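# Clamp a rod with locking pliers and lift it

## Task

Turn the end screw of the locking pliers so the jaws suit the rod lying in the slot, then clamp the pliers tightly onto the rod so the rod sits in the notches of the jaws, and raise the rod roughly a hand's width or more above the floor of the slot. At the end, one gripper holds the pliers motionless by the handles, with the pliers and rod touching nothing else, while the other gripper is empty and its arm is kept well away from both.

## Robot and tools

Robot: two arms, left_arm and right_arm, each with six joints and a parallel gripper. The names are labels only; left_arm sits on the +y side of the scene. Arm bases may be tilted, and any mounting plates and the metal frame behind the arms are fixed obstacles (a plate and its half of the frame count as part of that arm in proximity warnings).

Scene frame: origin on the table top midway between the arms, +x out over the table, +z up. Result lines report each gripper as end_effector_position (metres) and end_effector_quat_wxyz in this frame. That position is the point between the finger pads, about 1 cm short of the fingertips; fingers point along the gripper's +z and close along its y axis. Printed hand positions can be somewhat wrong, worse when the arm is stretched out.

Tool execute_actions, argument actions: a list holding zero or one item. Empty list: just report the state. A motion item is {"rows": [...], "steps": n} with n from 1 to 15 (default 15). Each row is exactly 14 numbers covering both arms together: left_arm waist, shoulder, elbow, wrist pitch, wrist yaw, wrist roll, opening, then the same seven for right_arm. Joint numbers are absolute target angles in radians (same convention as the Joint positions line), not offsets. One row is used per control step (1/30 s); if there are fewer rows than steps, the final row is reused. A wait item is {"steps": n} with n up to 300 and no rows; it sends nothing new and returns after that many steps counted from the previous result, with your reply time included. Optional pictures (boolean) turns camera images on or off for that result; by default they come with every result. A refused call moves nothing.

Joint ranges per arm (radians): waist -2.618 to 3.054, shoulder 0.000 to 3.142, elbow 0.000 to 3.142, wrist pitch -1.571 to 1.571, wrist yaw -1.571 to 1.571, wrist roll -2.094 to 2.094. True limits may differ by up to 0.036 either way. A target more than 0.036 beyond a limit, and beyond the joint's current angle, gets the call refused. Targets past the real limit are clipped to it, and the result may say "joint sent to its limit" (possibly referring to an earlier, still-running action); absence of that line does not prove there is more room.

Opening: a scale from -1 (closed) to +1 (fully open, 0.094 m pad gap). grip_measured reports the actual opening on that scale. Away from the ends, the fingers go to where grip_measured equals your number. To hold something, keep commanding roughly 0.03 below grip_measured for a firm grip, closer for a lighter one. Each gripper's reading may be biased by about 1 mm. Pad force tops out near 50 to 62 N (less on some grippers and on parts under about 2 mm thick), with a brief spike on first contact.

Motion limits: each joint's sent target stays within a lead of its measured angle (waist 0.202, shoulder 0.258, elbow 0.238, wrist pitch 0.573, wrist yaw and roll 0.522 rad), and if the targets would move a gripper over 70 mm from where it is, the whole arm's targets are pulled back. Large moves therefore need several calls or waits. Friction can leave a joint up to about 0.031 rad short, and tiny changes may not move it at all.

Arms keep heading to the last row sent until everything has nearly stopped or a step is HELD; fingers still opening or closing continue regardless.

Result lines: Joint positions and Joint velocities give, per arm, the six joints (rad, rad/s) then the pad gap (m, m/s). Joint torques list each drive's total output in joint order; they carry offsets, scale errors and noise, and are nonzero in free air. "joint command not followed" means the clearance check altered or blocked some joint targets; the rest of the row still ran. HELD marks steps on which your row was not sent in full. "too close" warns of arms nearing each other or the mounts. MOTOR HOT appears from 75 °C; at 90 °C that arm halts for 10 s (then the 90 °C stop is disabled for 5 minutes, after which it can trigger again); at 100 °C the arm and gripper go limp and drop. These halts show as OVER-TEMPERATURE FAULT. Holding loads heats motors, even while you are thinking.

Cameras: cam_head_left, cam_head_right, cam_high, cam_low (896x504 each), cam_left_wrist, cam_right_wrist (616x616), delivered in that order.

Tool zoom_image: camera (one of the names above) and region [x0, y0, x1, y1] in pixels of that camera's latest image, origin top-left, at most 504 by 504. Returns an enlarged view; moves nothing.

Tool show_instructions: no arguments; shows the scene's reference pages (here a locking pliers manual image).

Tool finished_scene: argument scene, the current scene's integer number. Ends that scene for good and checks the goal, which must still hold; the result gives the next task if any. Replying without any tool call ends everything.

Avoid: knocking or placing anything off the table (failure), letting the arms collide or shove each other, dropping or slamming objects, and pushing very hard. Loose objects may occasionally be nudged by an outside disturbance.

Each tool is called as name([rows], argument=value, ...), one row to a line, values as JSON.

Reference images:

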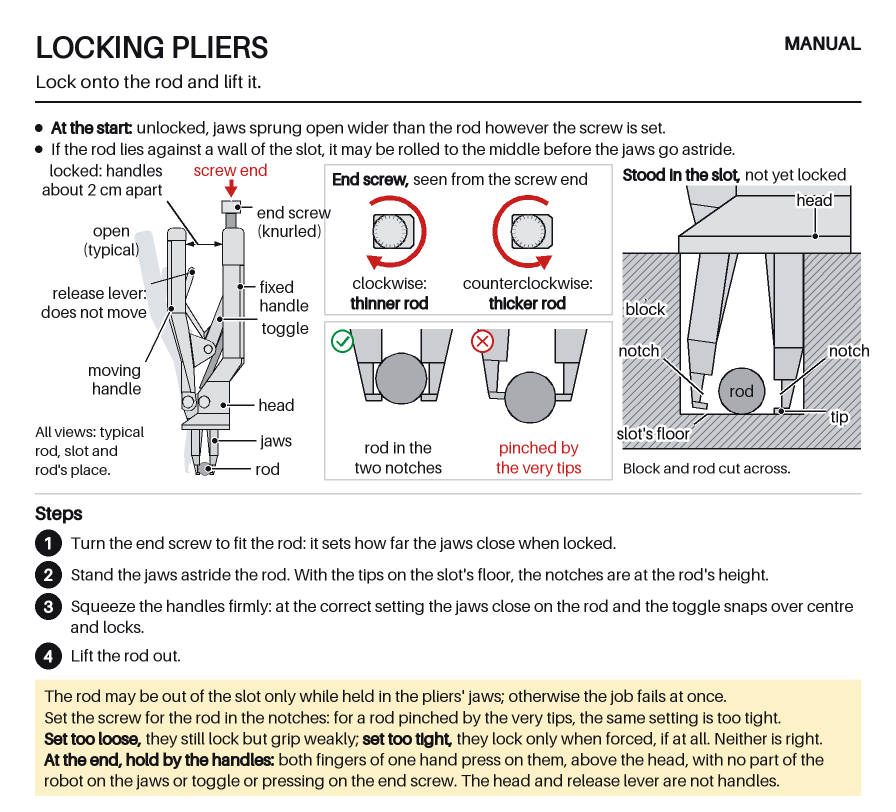

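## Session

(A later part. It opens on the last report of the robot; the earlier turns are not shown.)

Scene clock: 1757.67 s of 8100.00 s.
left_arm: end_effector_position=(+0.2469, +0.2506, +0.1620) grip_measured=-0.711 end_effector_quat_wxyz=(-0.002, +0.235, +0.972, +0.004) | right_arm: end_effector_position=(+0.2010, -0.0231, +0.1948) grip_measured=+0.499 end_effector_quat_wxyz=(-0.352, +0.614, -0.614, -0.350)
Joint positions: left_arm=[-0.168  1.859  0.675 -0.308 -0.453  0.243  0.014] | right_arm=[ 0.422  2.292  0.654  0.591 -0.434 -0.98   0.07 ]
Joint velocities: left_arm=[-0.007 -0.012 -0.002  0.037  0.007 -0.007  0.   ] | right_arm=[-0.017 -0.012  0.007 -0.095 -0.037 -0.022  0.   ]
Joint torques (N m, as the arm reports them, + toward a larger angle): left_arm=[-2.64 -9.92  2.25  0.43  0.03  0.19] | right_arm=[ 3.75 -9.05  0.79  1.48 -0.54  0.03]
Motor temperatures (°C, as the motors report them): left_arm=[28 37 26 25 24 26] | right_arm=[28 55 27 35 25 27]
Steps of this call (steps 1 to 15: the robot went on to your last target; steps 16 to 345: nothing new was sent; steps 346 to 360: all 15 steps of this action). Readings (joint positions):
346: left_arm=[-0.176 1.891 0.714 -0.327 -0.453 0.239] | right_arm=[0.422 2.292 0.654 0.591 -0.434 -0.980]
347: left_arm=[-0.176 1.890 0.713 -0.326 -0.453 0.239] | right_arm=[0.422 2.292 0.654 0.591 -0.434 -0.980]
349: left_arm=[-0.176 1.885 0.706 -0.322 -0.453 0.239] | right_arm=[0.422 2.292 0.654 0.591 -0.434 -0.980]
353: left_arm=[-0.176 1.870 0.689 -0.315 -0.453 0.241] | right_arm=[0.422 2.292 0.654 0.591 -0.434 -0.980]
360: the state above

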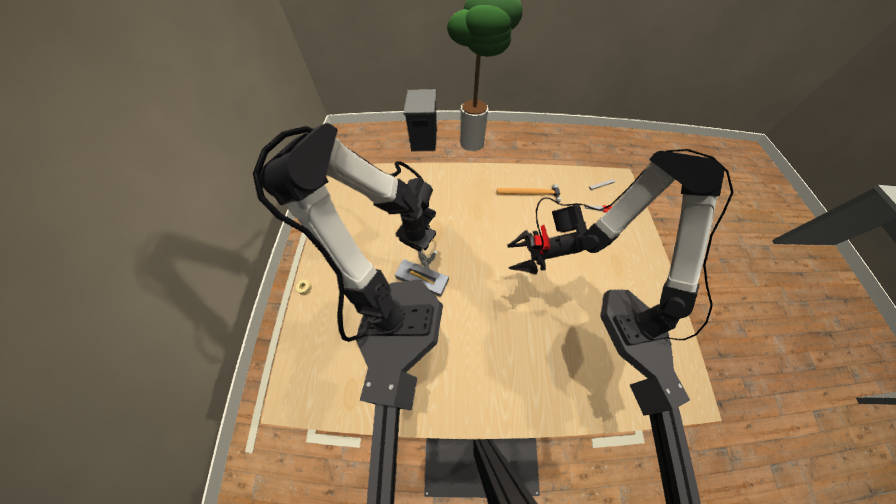

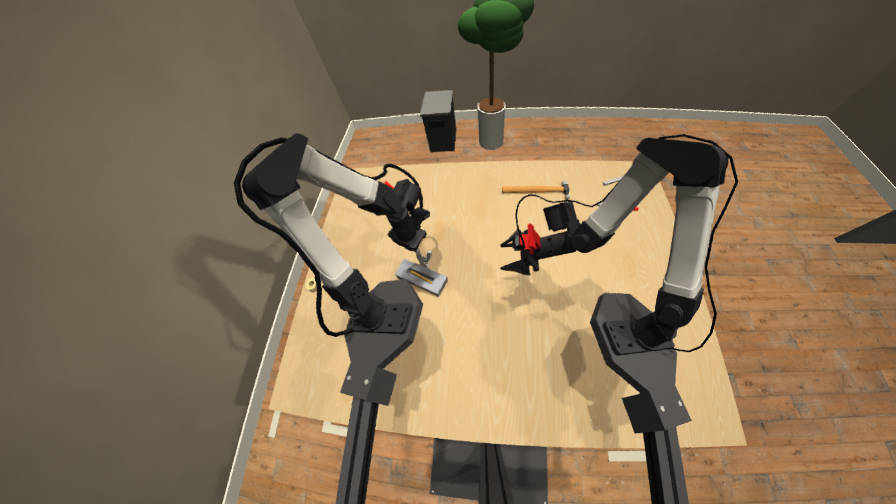

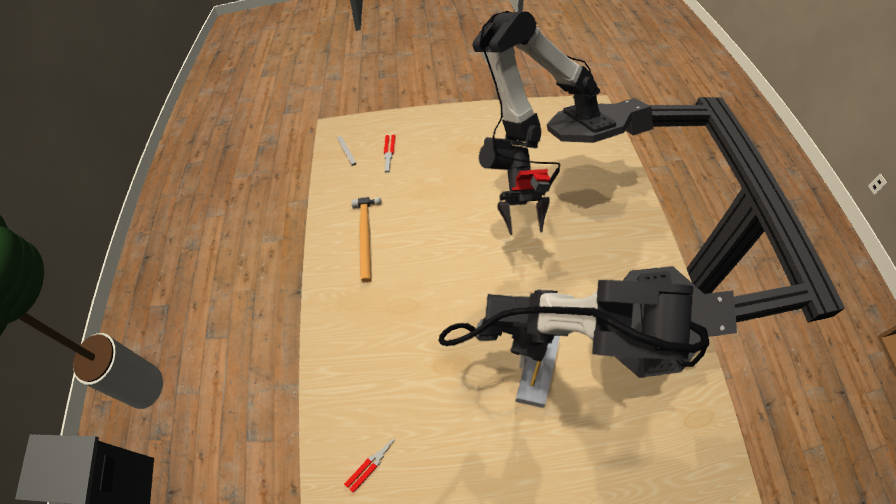

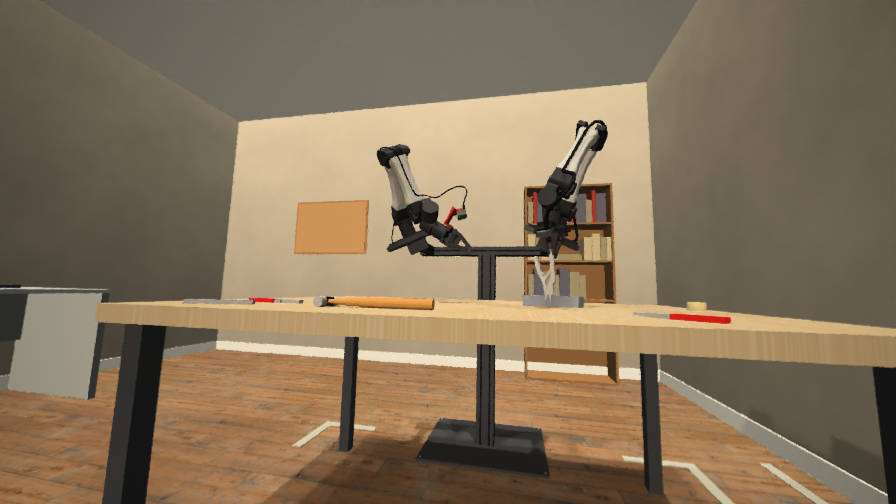

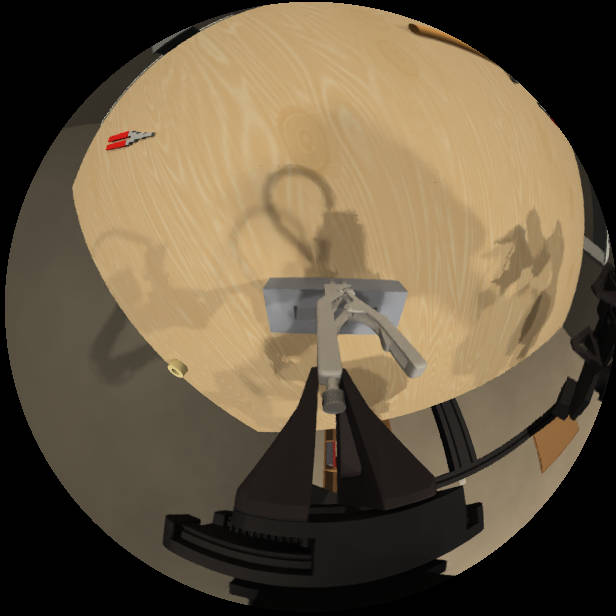

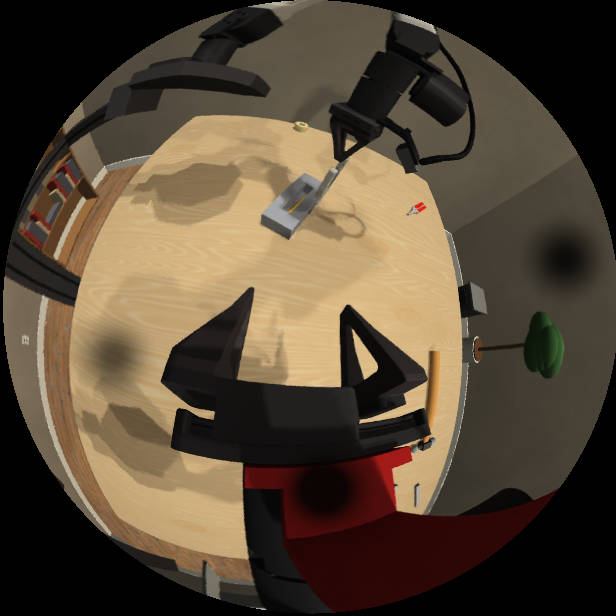

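execute_actions([
  {"rows":[[-0.157,1.86,0.654,-0.298,-0.452,0.25,-0.713,0.425,2.283,0.63,0.6,-0.44,-0.98,0.5],[-0.155,1.872,0.652,-0.29,-0.452,0.252,-0.713,0.425,2.283,0.63,0.6,-0.44,-0.98,0.5],[-0.152,1.878,0.65,-0.283,-0.452,0.255,-0.713,0.425,2.283,0.63,0.6,-0.44,-0.98,0.5],[-0.15,1.884,0.649,-0.276,-0.452,0.258,-0.713,0.425,2.283,0.63,0.6,-0.44,-0.98,0.5],[-0.147,1.89,0.647,-0.269,-0.452,0.26,-0.713,0.425,2.283,0.63,0.6,-0.44,-0.98,0.5],[-0.145,1.896,0.646,-0.262,-0.452,0.263,-0.713,0.425,2.283,0.63,0.6,-0.44,-0.98,0.5],[-0.142,1.902,0.644,-0.255,-0.452,0.266,-0.713,0.425,2.283,0.63,0.6,-0.44,-0.98,0.5],[-0.14,1.908,0.643,-0.248,-0.452,0.268,-0.713,0.425,2.283,0.63,0.6,-0.44,-0.98,0.5],[-0.137,1.914,0.641,-0.241,-0.452,0.271,-0.713,0.425,2.283,0.63,0.6,-0.44,-0.98,0.5],[-0.135,1.92,0.64,-0.234,-0.452,0.274,-0.713,0.425,2.283,0.63,0.6,-0.44,-0.98,0.5],[-0.132,1.926,0.638,-0.227,-0.452,0.276,-0.713,0.425,2.283,0.63,0.6,-0.44,-0.98,0.5],[-0.13,1.932,0.637,-0.22,-0.452,0.279,-0.713,0.425,2.283,0.63,0.6,-0.44,-0.98,0.5],[-0.127,1.938,0.636,-0.213,-0.452,0.282,-0.713,0.425,2.283,0.63,0.6,-0.44,-0.98,0.5],[-0.125,1.944,0.635,-0.207,-0.452,0.284,-0.713,0.425,2.283,0.63,0.6,-0.44,-0.98,0.5],[-0.122,1.95,0.634,-0.202,-0.452,0.287,-0.713,0.425,2.283,0.63,0.6,-0.44,-0.98,0.5]],"steps":15},
], pictures=false)

execute_actions([
  {"steps":10},
])

zoom_image(camera="cam_right_wrist", region=[250, 110, 400, 250])

Scene clock: 1773.67 s of 8100.00 s.
left_arm: end_effector_position=(+0.2520, +0.2499, +0.1495) grip_measured=-0.711 end_effector_quat_wxyz=(+0.008, +0.232, +0.973, +0.006) | right_arm: end_effector_position=(+0.2010, -0.0231, +0.1948) grip_measured=+0.499 end_effector_quat_wxyz=(-0.352, +0.614, -0.614, -0.350)
Joint positions: left_arm=[-0.148  1.906  0.667 -0.222 -0.455  0.27   0.014] | right_arm=[ 0.422  2.292  0.654  0.591 -0.434 -0.98   0.07 ]
Joint velocities: left_arm=[ 0.149  0.354 -0.071  0.212 -0.095  0.066 -0.   ] | right_arm=[-0.017  0.012  0.012  0.037  0.051 -0.007 -0.001]
Joint torques (N m, as the arm reports them, + toward a larger angle): left_arm=[-2.4  -6.47  1.04  0.3   0.04  0.14] | right_arm=[ 3.72 -8.82  0.78  1.47 -0.49  0.09]
Motor temperatures (°C, as the motors report them): left_arm=[27 37 26 25 24 26] | right_arm=[28 55 27 35 25 27]
Steps of this call (steps 1 to 15: the robot went on to your last target; steps 16 to 465: nothing new was sent; steps 466 to 480: all 15 steps of this action). Readings (joint positions):
466: left_arm=[-0.168 1.859 0.675 -0.307 -0.453 0.244] | right_arm=[0.422 2.292 0.654 0.591 -0.434 -0.980]
467: left_arm=[-0.168 1.859 0.675 -0.306 -0.453 0.244] | right_arm=[0.422 2.292 0.654 0.591 -0.434 -0.980]
469: left_arm=[-0.166 1.861 0.675 -0.301 -0.453 0.246] | right_arm=[0.422 2.292 0.654 0.591 -0.434 -0.980]
473: left_arm=[-0.156 1.882 0.668 -0.276 -0.453 0.253] | right_arm=[0.422 2.292 0.654 0.591 -0.434 -0.980]
480: the state above

Scene clock: 1774.00 s of 8100.00 s.
left_arm: end_effector_position=(+0.2521, +0.2503, +0.1469) grip_measured=-0.711 end_effector_quat_wxyz=(+0.008, +0.235, +0.972, +0.008) | right_arm: end_effector_position=(+0.2010, -0.0231, +0.1948) grip_measured=+0.499 end_effector_quat_wxyz=(-0.352, +0.614, -0.614, -0.350)
Joint positions: left_arm=[-0.144  1.915  0.665 -0.208 -0.458  0.28   0.014] | right_arm=[ 0.422  2.292  0.654  0.591 -0.434 -0.98   0.07 ]
Joint velocities: left_arm=[-0.022 -0.022  0.002  0.066 -0.037  0.007  0.   ] | right_arm=[ 0.007 -0.002 -0.002  0.037 -0.022  0.125  0.001]
Joint torques (N m, as the arm reports them, + toward a larger angle): left_arm=[-1.91 -5.41  0.83  0.53  0.08  0.16] | right_arm=[ 3.8  -8.97  0.67  1.47 -0.52  0.05]
Motor temperatures (°C, as the motors report them): left_arm=[27 37 26 25 24 26] | right_arm=[28 55 27 35 25 27]
Steps of this call (steps 1 to 10: the robot went on to your last target). Readings (joint positions):
1: left_arm=[-0.144 1.915 0.665 -0.217 -0.456 0.272] | right_arm=[0.422 2.292 0.654 0.591 -0.434 -0.980]
2: left_arm=[-0.144 1.915 0.665 -0.215 -0.458 0.273] | right_arm=[0.422 2.292 0.654 0.591 -0.434 -0.980]
4: left_arm=[-0.144 1.915 0.665 -0.210 -0.458 0.276] | right_arm=[0.422 2.292 0.654 0.591 -0.434 -0.980]
8: left_arm=[-0.144 1.915 0.665 -0.208 -0.458 0.279] | right_arm=[0.422 2.292 0.654 0.591 -0.434 -0.980]
10: the state above

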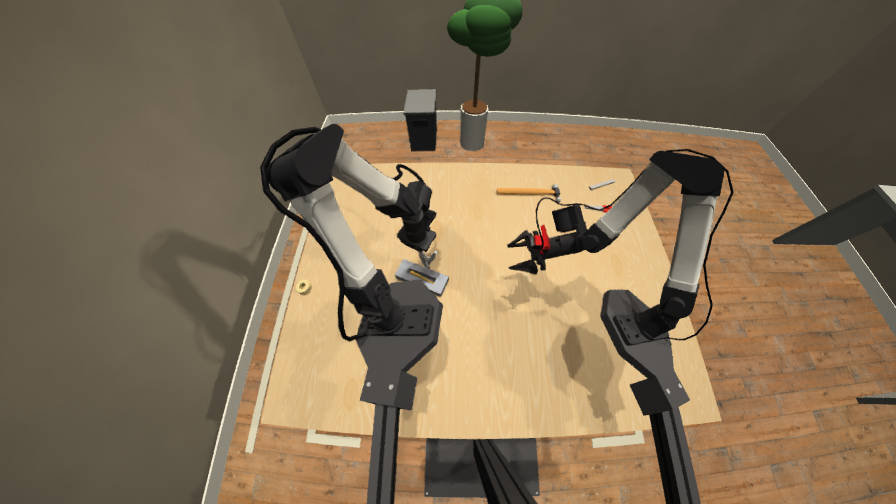

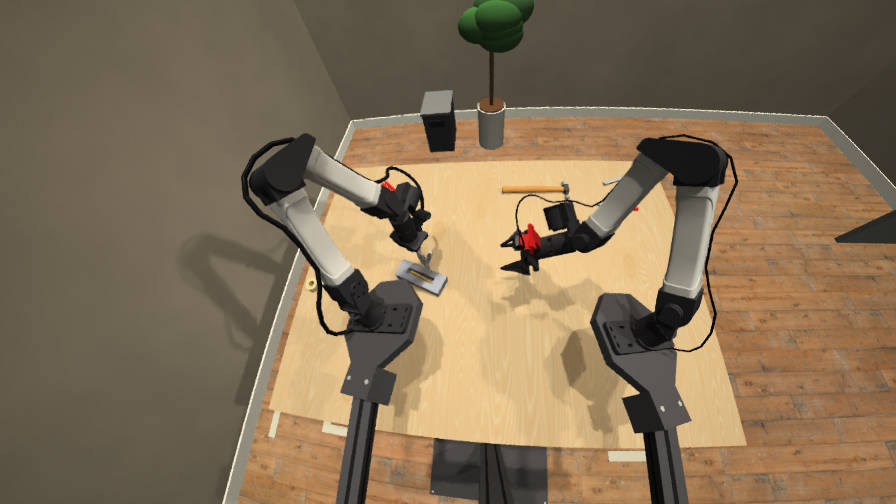

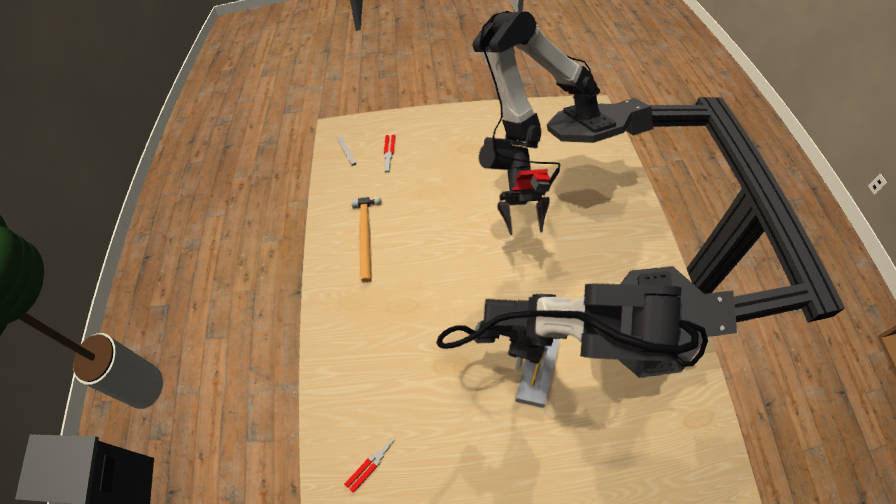

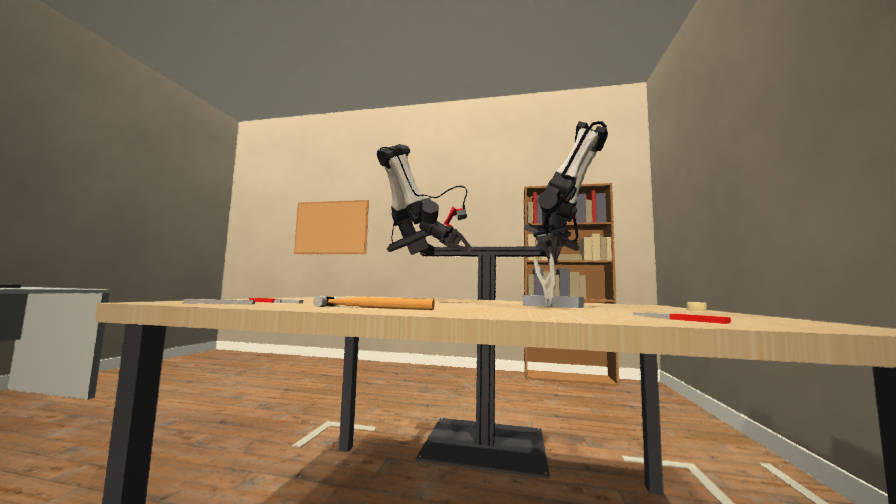

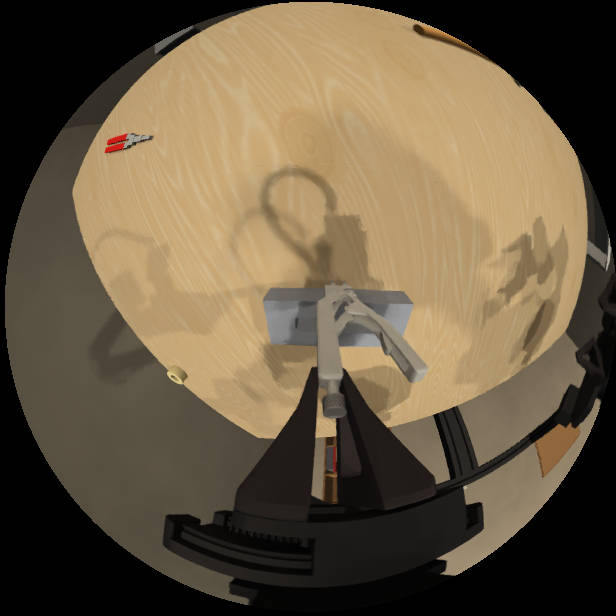

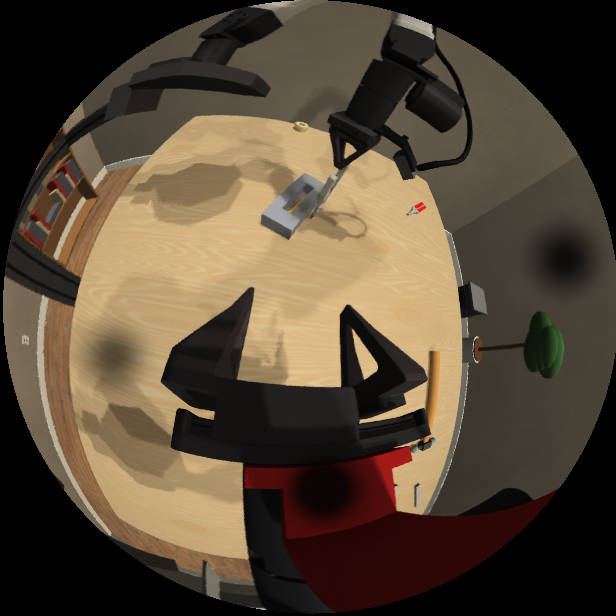

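Region (250, 110, 400, 250) of cam_right_wrist's 616x616 image, scaled by 3.360, with more detail than that image has; it fills the top 470 rows of this view, and the rest is white.

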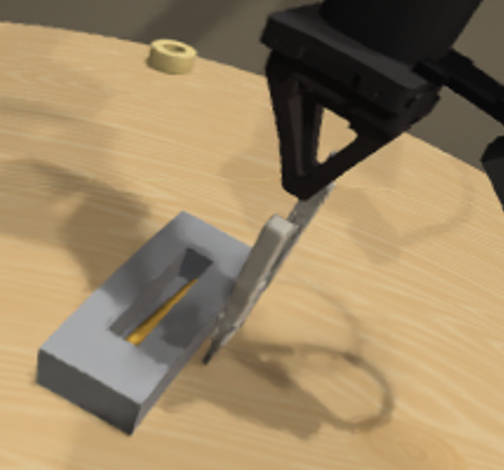

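execute_actions([
  {"rows":[[-0.122,1.95,0.634,-0.215,-0.452,0.287,-0.711,0.425,2.283,0.63,0.6,-0.44,-0.98,0.5],[-0.122,1.95,0.634,-0.215,-0.452,0.287,-0.711,0.425,2.283,0.63,0.6,-0.44,-0.98,0.5],[-0.122,1.95,0.634,-0.215,-0.452,0.287,-0.709,0.425,2.283,0.63,0.6,-0.44,-0.98,0.5],[-0.122,1.95,0.634,-0.215,-0.452,0.287,-0.709,0.425,2.283,0.63,0.6,-0.44,-0.98,0.5],[-0.122,1.95,0.634,-0.215,-0.452,0.287,-0.707,0.425,2.283,0.63,0.6,-0.44,-0.98,0.5]],"steps":15},
])

zoom_image(camera="cam_right_wrist", region=[250, 110, 400, 250])

Scene clock: 1781.63 s of 8100.00 s.
left_arm: end_effector_position=(+0.2522, +0.2503, +0.1469) grip_measured=-0.707 end_effector_quat_wxyz=(+0.009, +0.235, +0.972, +0.008) | right_arm: end_effector_position=(+0.2010, -0.0231, +0.1948) grip_measured=+0.499 end_effector_quat_wxyz=(-0.352, +0.614, -0.614, -0.350)
Joint positions: left_arm=[-0.144  1.915  0.665 -0.207 -0.458  0.281  0.014] | right_arm=[ 0.422  2.292  0.654  0.591 -0.434 -0.98   0.07 ]
Joint velocities: left_arm=[ 0.002  0.007 -0.007  0.007 -0.007 -0.081 -0.   ] | right_arm=[-0.022  0.017  0.007 -0.066  0.022  0.007 -0.001]
Joint torques (N m, as the arm reports them, + toward a larger angle): left_arm=[-1.91 -5.41  0.81  0.36  0.08  0.16] | right_arm=[ 3.79 -8.85  0.81  1.44 -0.55  0.03]
Motor temperatures (°C, as the motors report them): left_arm=[27 36 26 25 24 26] | right_arm=[28 55 27 35 25 27]
Steps of this call (steps 1 to 30: the robot went on to your last target; steps 31 to 214: nothing new was sent; steps 215 to 229: all 15 steps of this action). Readings (joint positions):
215: left_arm=[-0.144 1.915 0.665 -0.207 -0.458 0.281] | right_arm=[0.422 2.292 0.654 0.591 -0.434 -0.980]
216: left_arm=[-0.144 1.915 0.665 -0.207 -0.458 0.281] | right_arm=[0.422 2.292 0.654 0.591 -0.434 -0.980]
218: left_arm=[-0.144 1.915 0.665 -0.207 -0.458 0.281] | right_arm=[0.422 2.292 0.654 0.591 -0.434 -0.980]
222: left_arm=[-0.144 1.915 0.665 -0.207 -0.458 0.281] | right_arm=[0.422 2.292 0.654 0.591 -0.434 -0.980]
229: the state above

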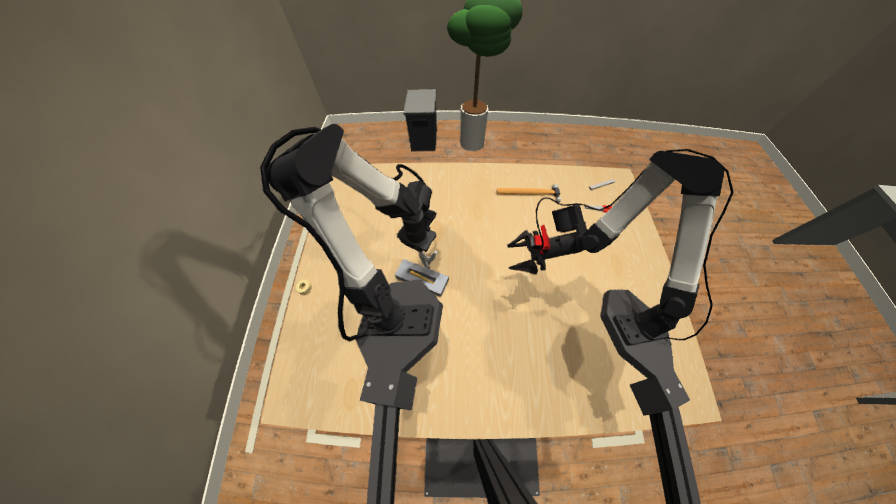

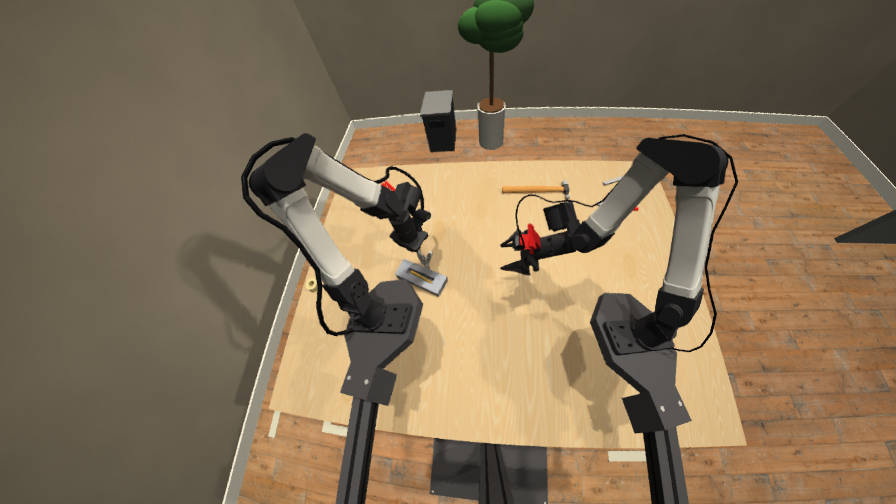

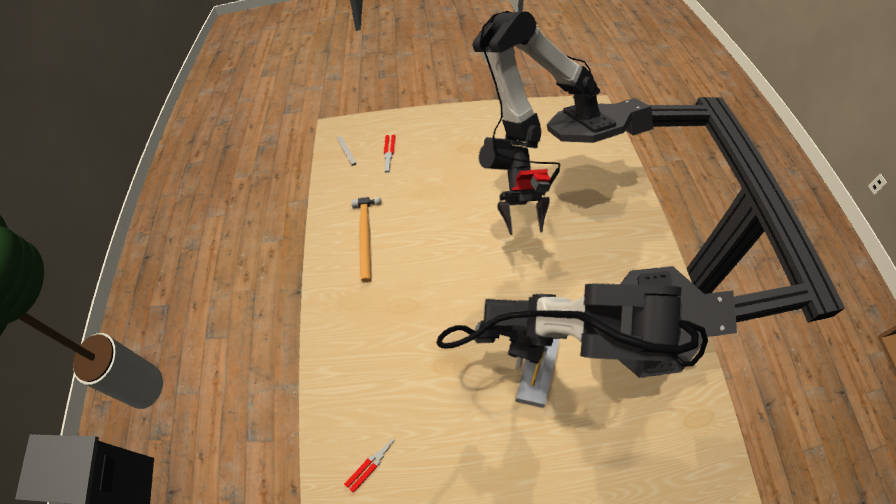

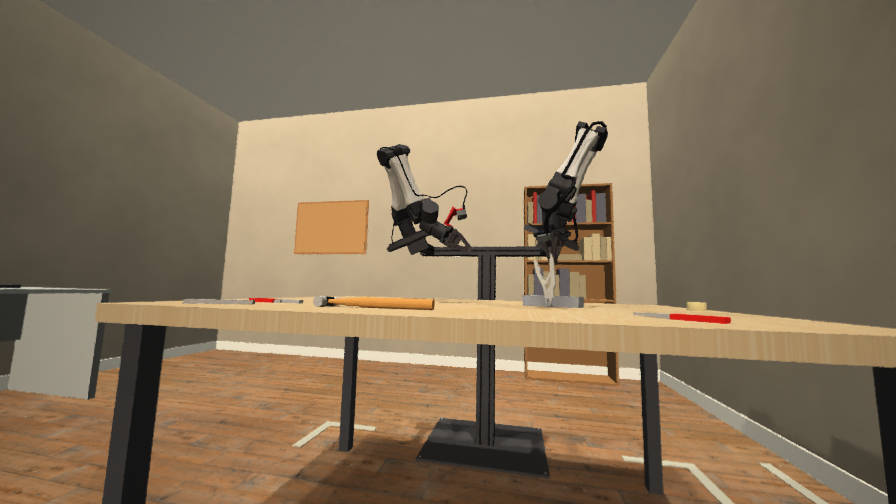

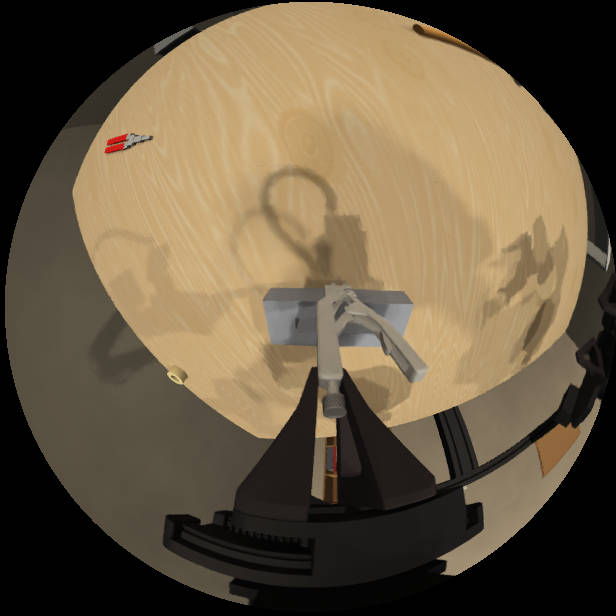

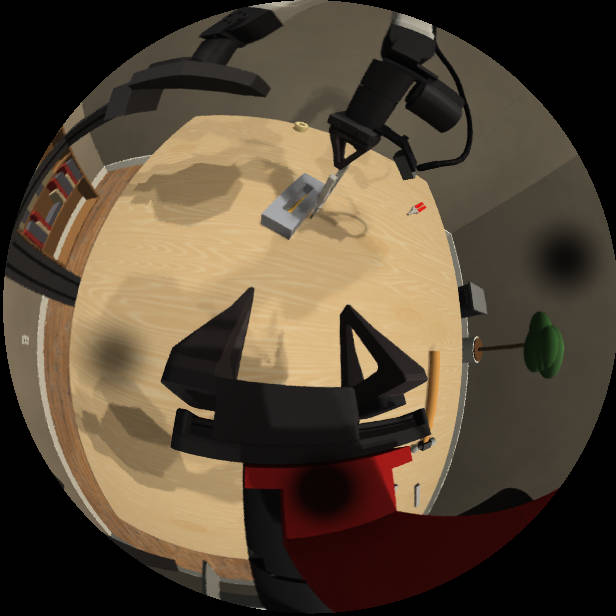

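Region (250, 110, 400, 250) of cam_right_wrist's 616x616 image, scaled by 3.360, with more detail than that image has; it fills the top 470 rows of this view, and the rest is white.

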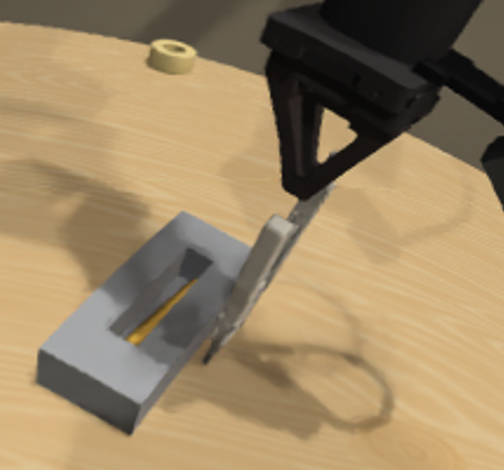

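execute_actions([
  {"rows":[[-0.135,1.935,0.645,-0.22,-0.452,0.287,-0.711,0.425,2.283,0.63,0.6,-0.44,-0.98,0.5],[-0.135,1.935,0.645,-0.224,-0.452,0.287,-0.711,0.425,2.283,0.63,0.6,-0.44,-0.98,0.5],[-0.135,1.935,0.645,-0.228,-0.452,0.287,-0.711,0.425,2.283,0.63,0.6,-0.44,-0.98,0.5],[-0.135,1.935,0.645,-0.232,-0.452,0.287,-0.711,0.425,2.283,0.63,0.6,-0.44,-0.98,0.5],[-0.135,1.935,0.645,-0.236,-0.452,0.287,-0.711,0.425,2.283,0.63,0.6,-0.44,-0.98,0.5],[-0.135,1.935,0.645,-0.24,-0.452,0.287,-0.711,0.425,2.283,0.63,0.6,-0.44,-0.98,0.5],[-0.135,1.935,0.645,-0.244,-0.452,0.287,-0.711,0.425,2.283,0.63,0.6,-0.44,-0.98,0.5],[-0.135,1.935,0.645,-0.248,-0.452,0.287,-0.711,0.425,2.283,0.63,0.6,-0.44,-0.98,0.5],[-0.135,1.935,0.645,-0.252,-0.452,0.287,-0.711,0.425,2.283,0.63,0.6,-0.44,-0.98,0.5],[-0.135,1.935,0.645,-0.256,-0.452,0.287,-0.711,0.425,2.283,0.63,0.6,-0.44,-0.98,0.5]],"steps":15},
])

zoom_image(camera="cam_right_wrist", region=[250, 110, 400, 250])

Scene clock: 1790.33 s of 8100.00 s.
left_arm: end_effector_position=(+0.2493, +0.2508, +0.1469) grip_measured=-0.707 end_effector_quat_wxyz=(+0.003, +0.238, +0.971, +0.008) | right_arm: end_effector_position=(+0.2010, -0.0231, +0.1948) grip_measured=+0.499 end_effector_quat_wxyz=(-0.352, +0.614, -0.614, -0.350)
Joint positions: left_arm=[-0.144  1.915  0.665 -0.22  -0.458  0.281  0.014] | right_arm=[ 0.422  2.292  0.654  0.591 -0.434 -0.98   0.07 ]
Joint velocities: left_arm=[ 0.002 -0.017 -0.002 -0.051  0.051  0.125  0.   ] | right_arm=[ 0.002  0.007 -0.007  0.081 -0.022  0.007 -0.001]
Joint torques (N m, as the arm reports them, + toward a larger angle): left_arm=[-2.86 -6.85  1.76  0.07  0.06  0.16] | right_arm=[ 3.82 -8.86  0.81  1.5  -0.53  0.04]
Motor temperatures (°C, as the motors report them): left_arm=[27 35 26 25 24 26] | right_arm=[28 55 27 35 25 27]
Steps of this call (steps 1 to 15: the robot went on to your last target; steps 16 to 246: nothing new was sent; steps 247 to 261: all 15 steps of this action). Readings (joint positions):
247: left_arm=[-0.144 1.915 0.665 -0.207 -0.458 0.281] | right_arm=[0.422 2.292 0.654 0.591 -0.434 -0.980]
248: left_arm=[-0.144 1.915 0.665 -0.207 -0.458 0.281] | right_arm=[0.422 2.292 0.654 0.591 -0.434 -0.980]
250: left_arm=[-0.144 1.915 0.665 -0.207 -0.458 0.281] | right_arm=[0.422 2.292 0.654 0.591 -0.434 -0.980]
254: left_arm=[-0.144 1.915 0.665 -0.211 -0.458 0.281] | right_arm=[0.422 2.292 0.654 0.591 -0.434 -0.980]
261: the state above

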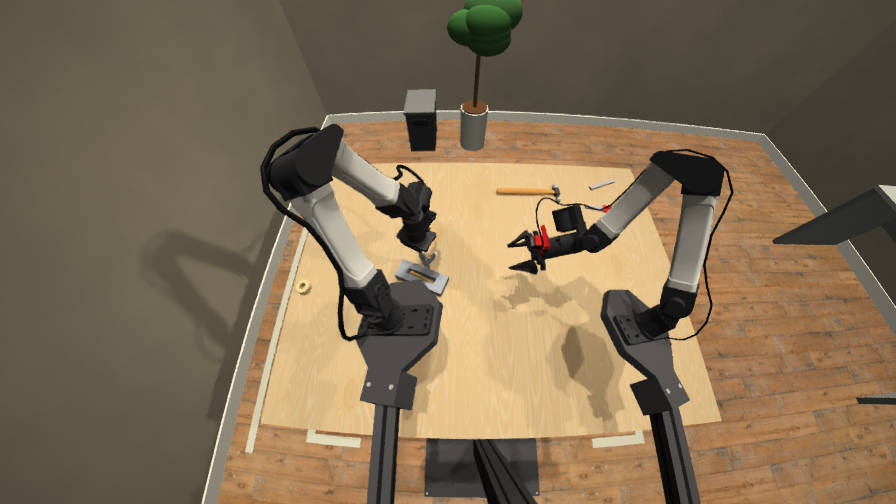

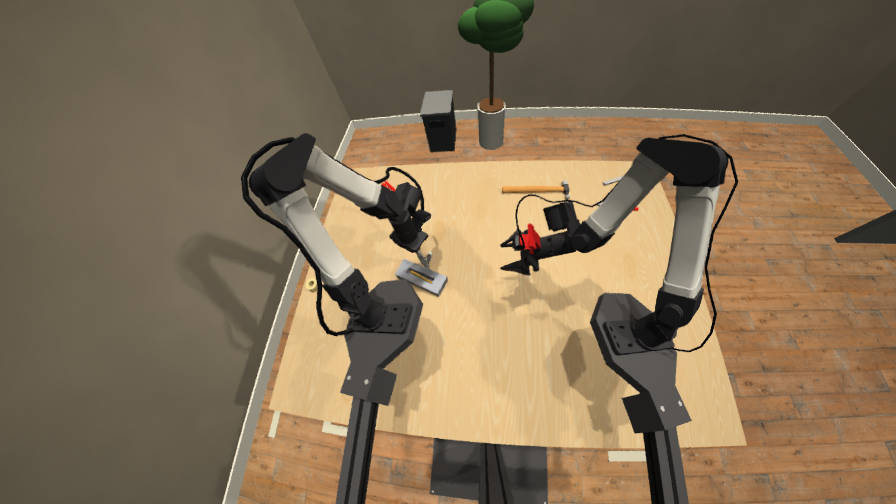

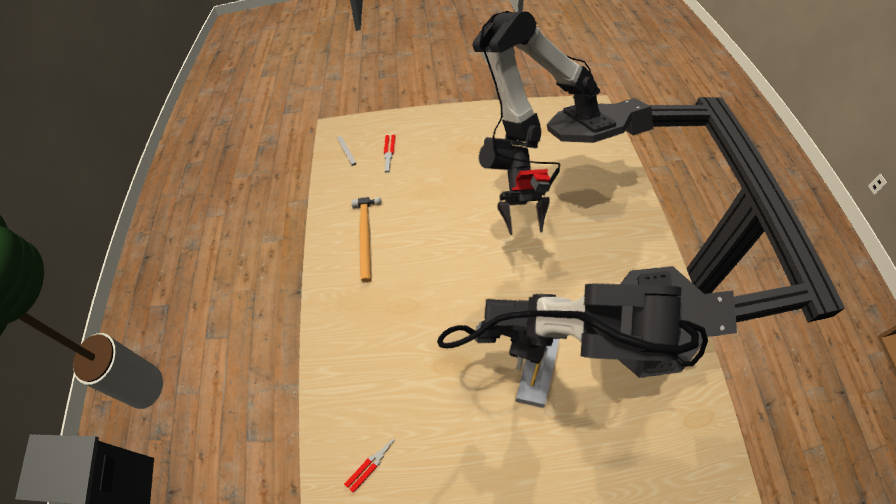

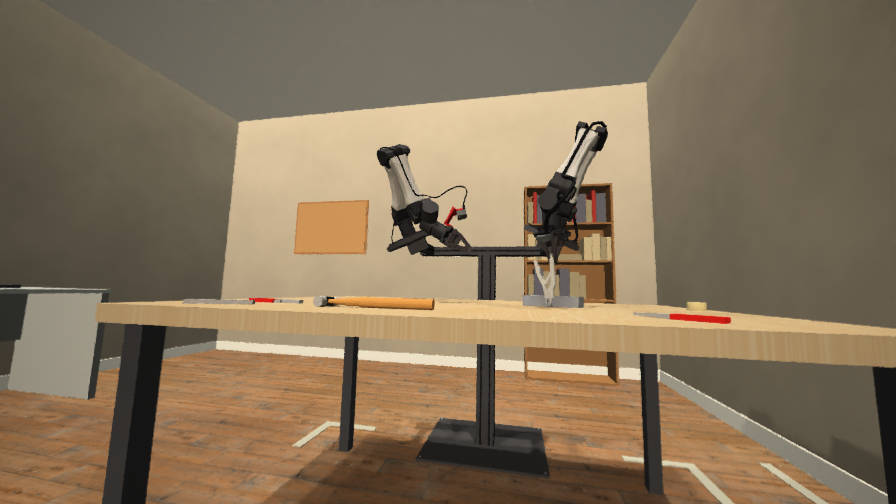

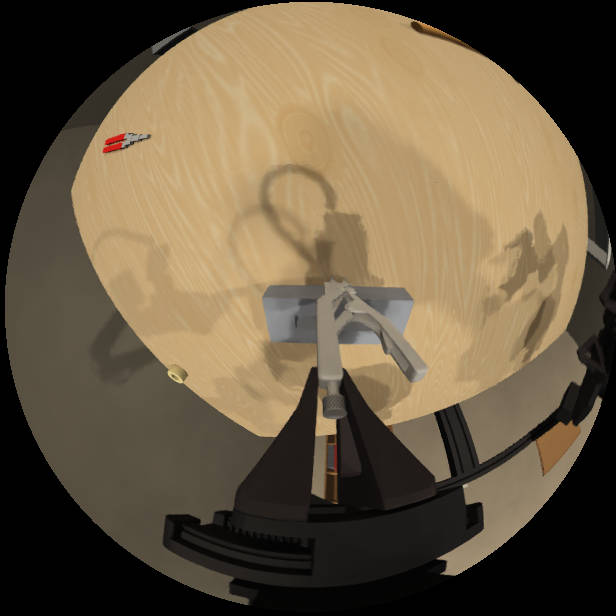

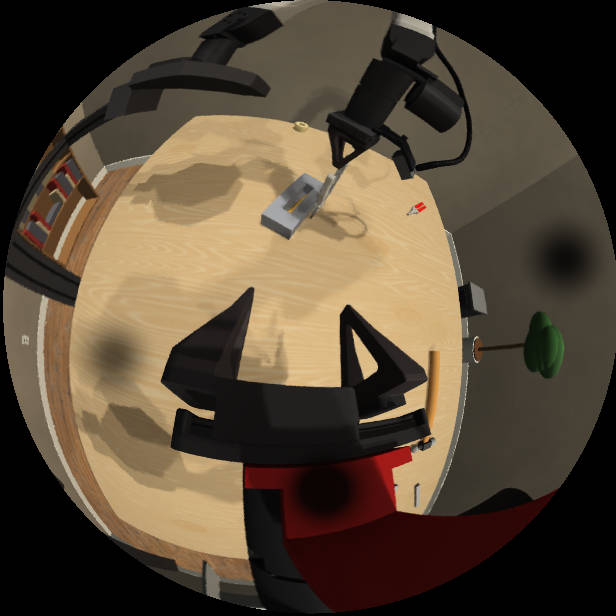

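Region (250, 110, 400, 250) of cam_right_wrist's 616x616 image, scaled by 3.360, with more detail than that image has; it fills the top 470 rows of this view, and the rest is white.

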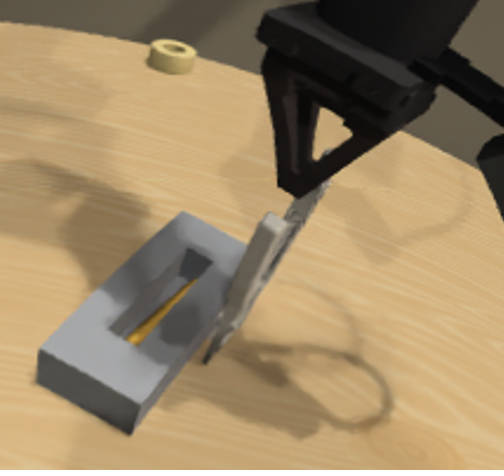

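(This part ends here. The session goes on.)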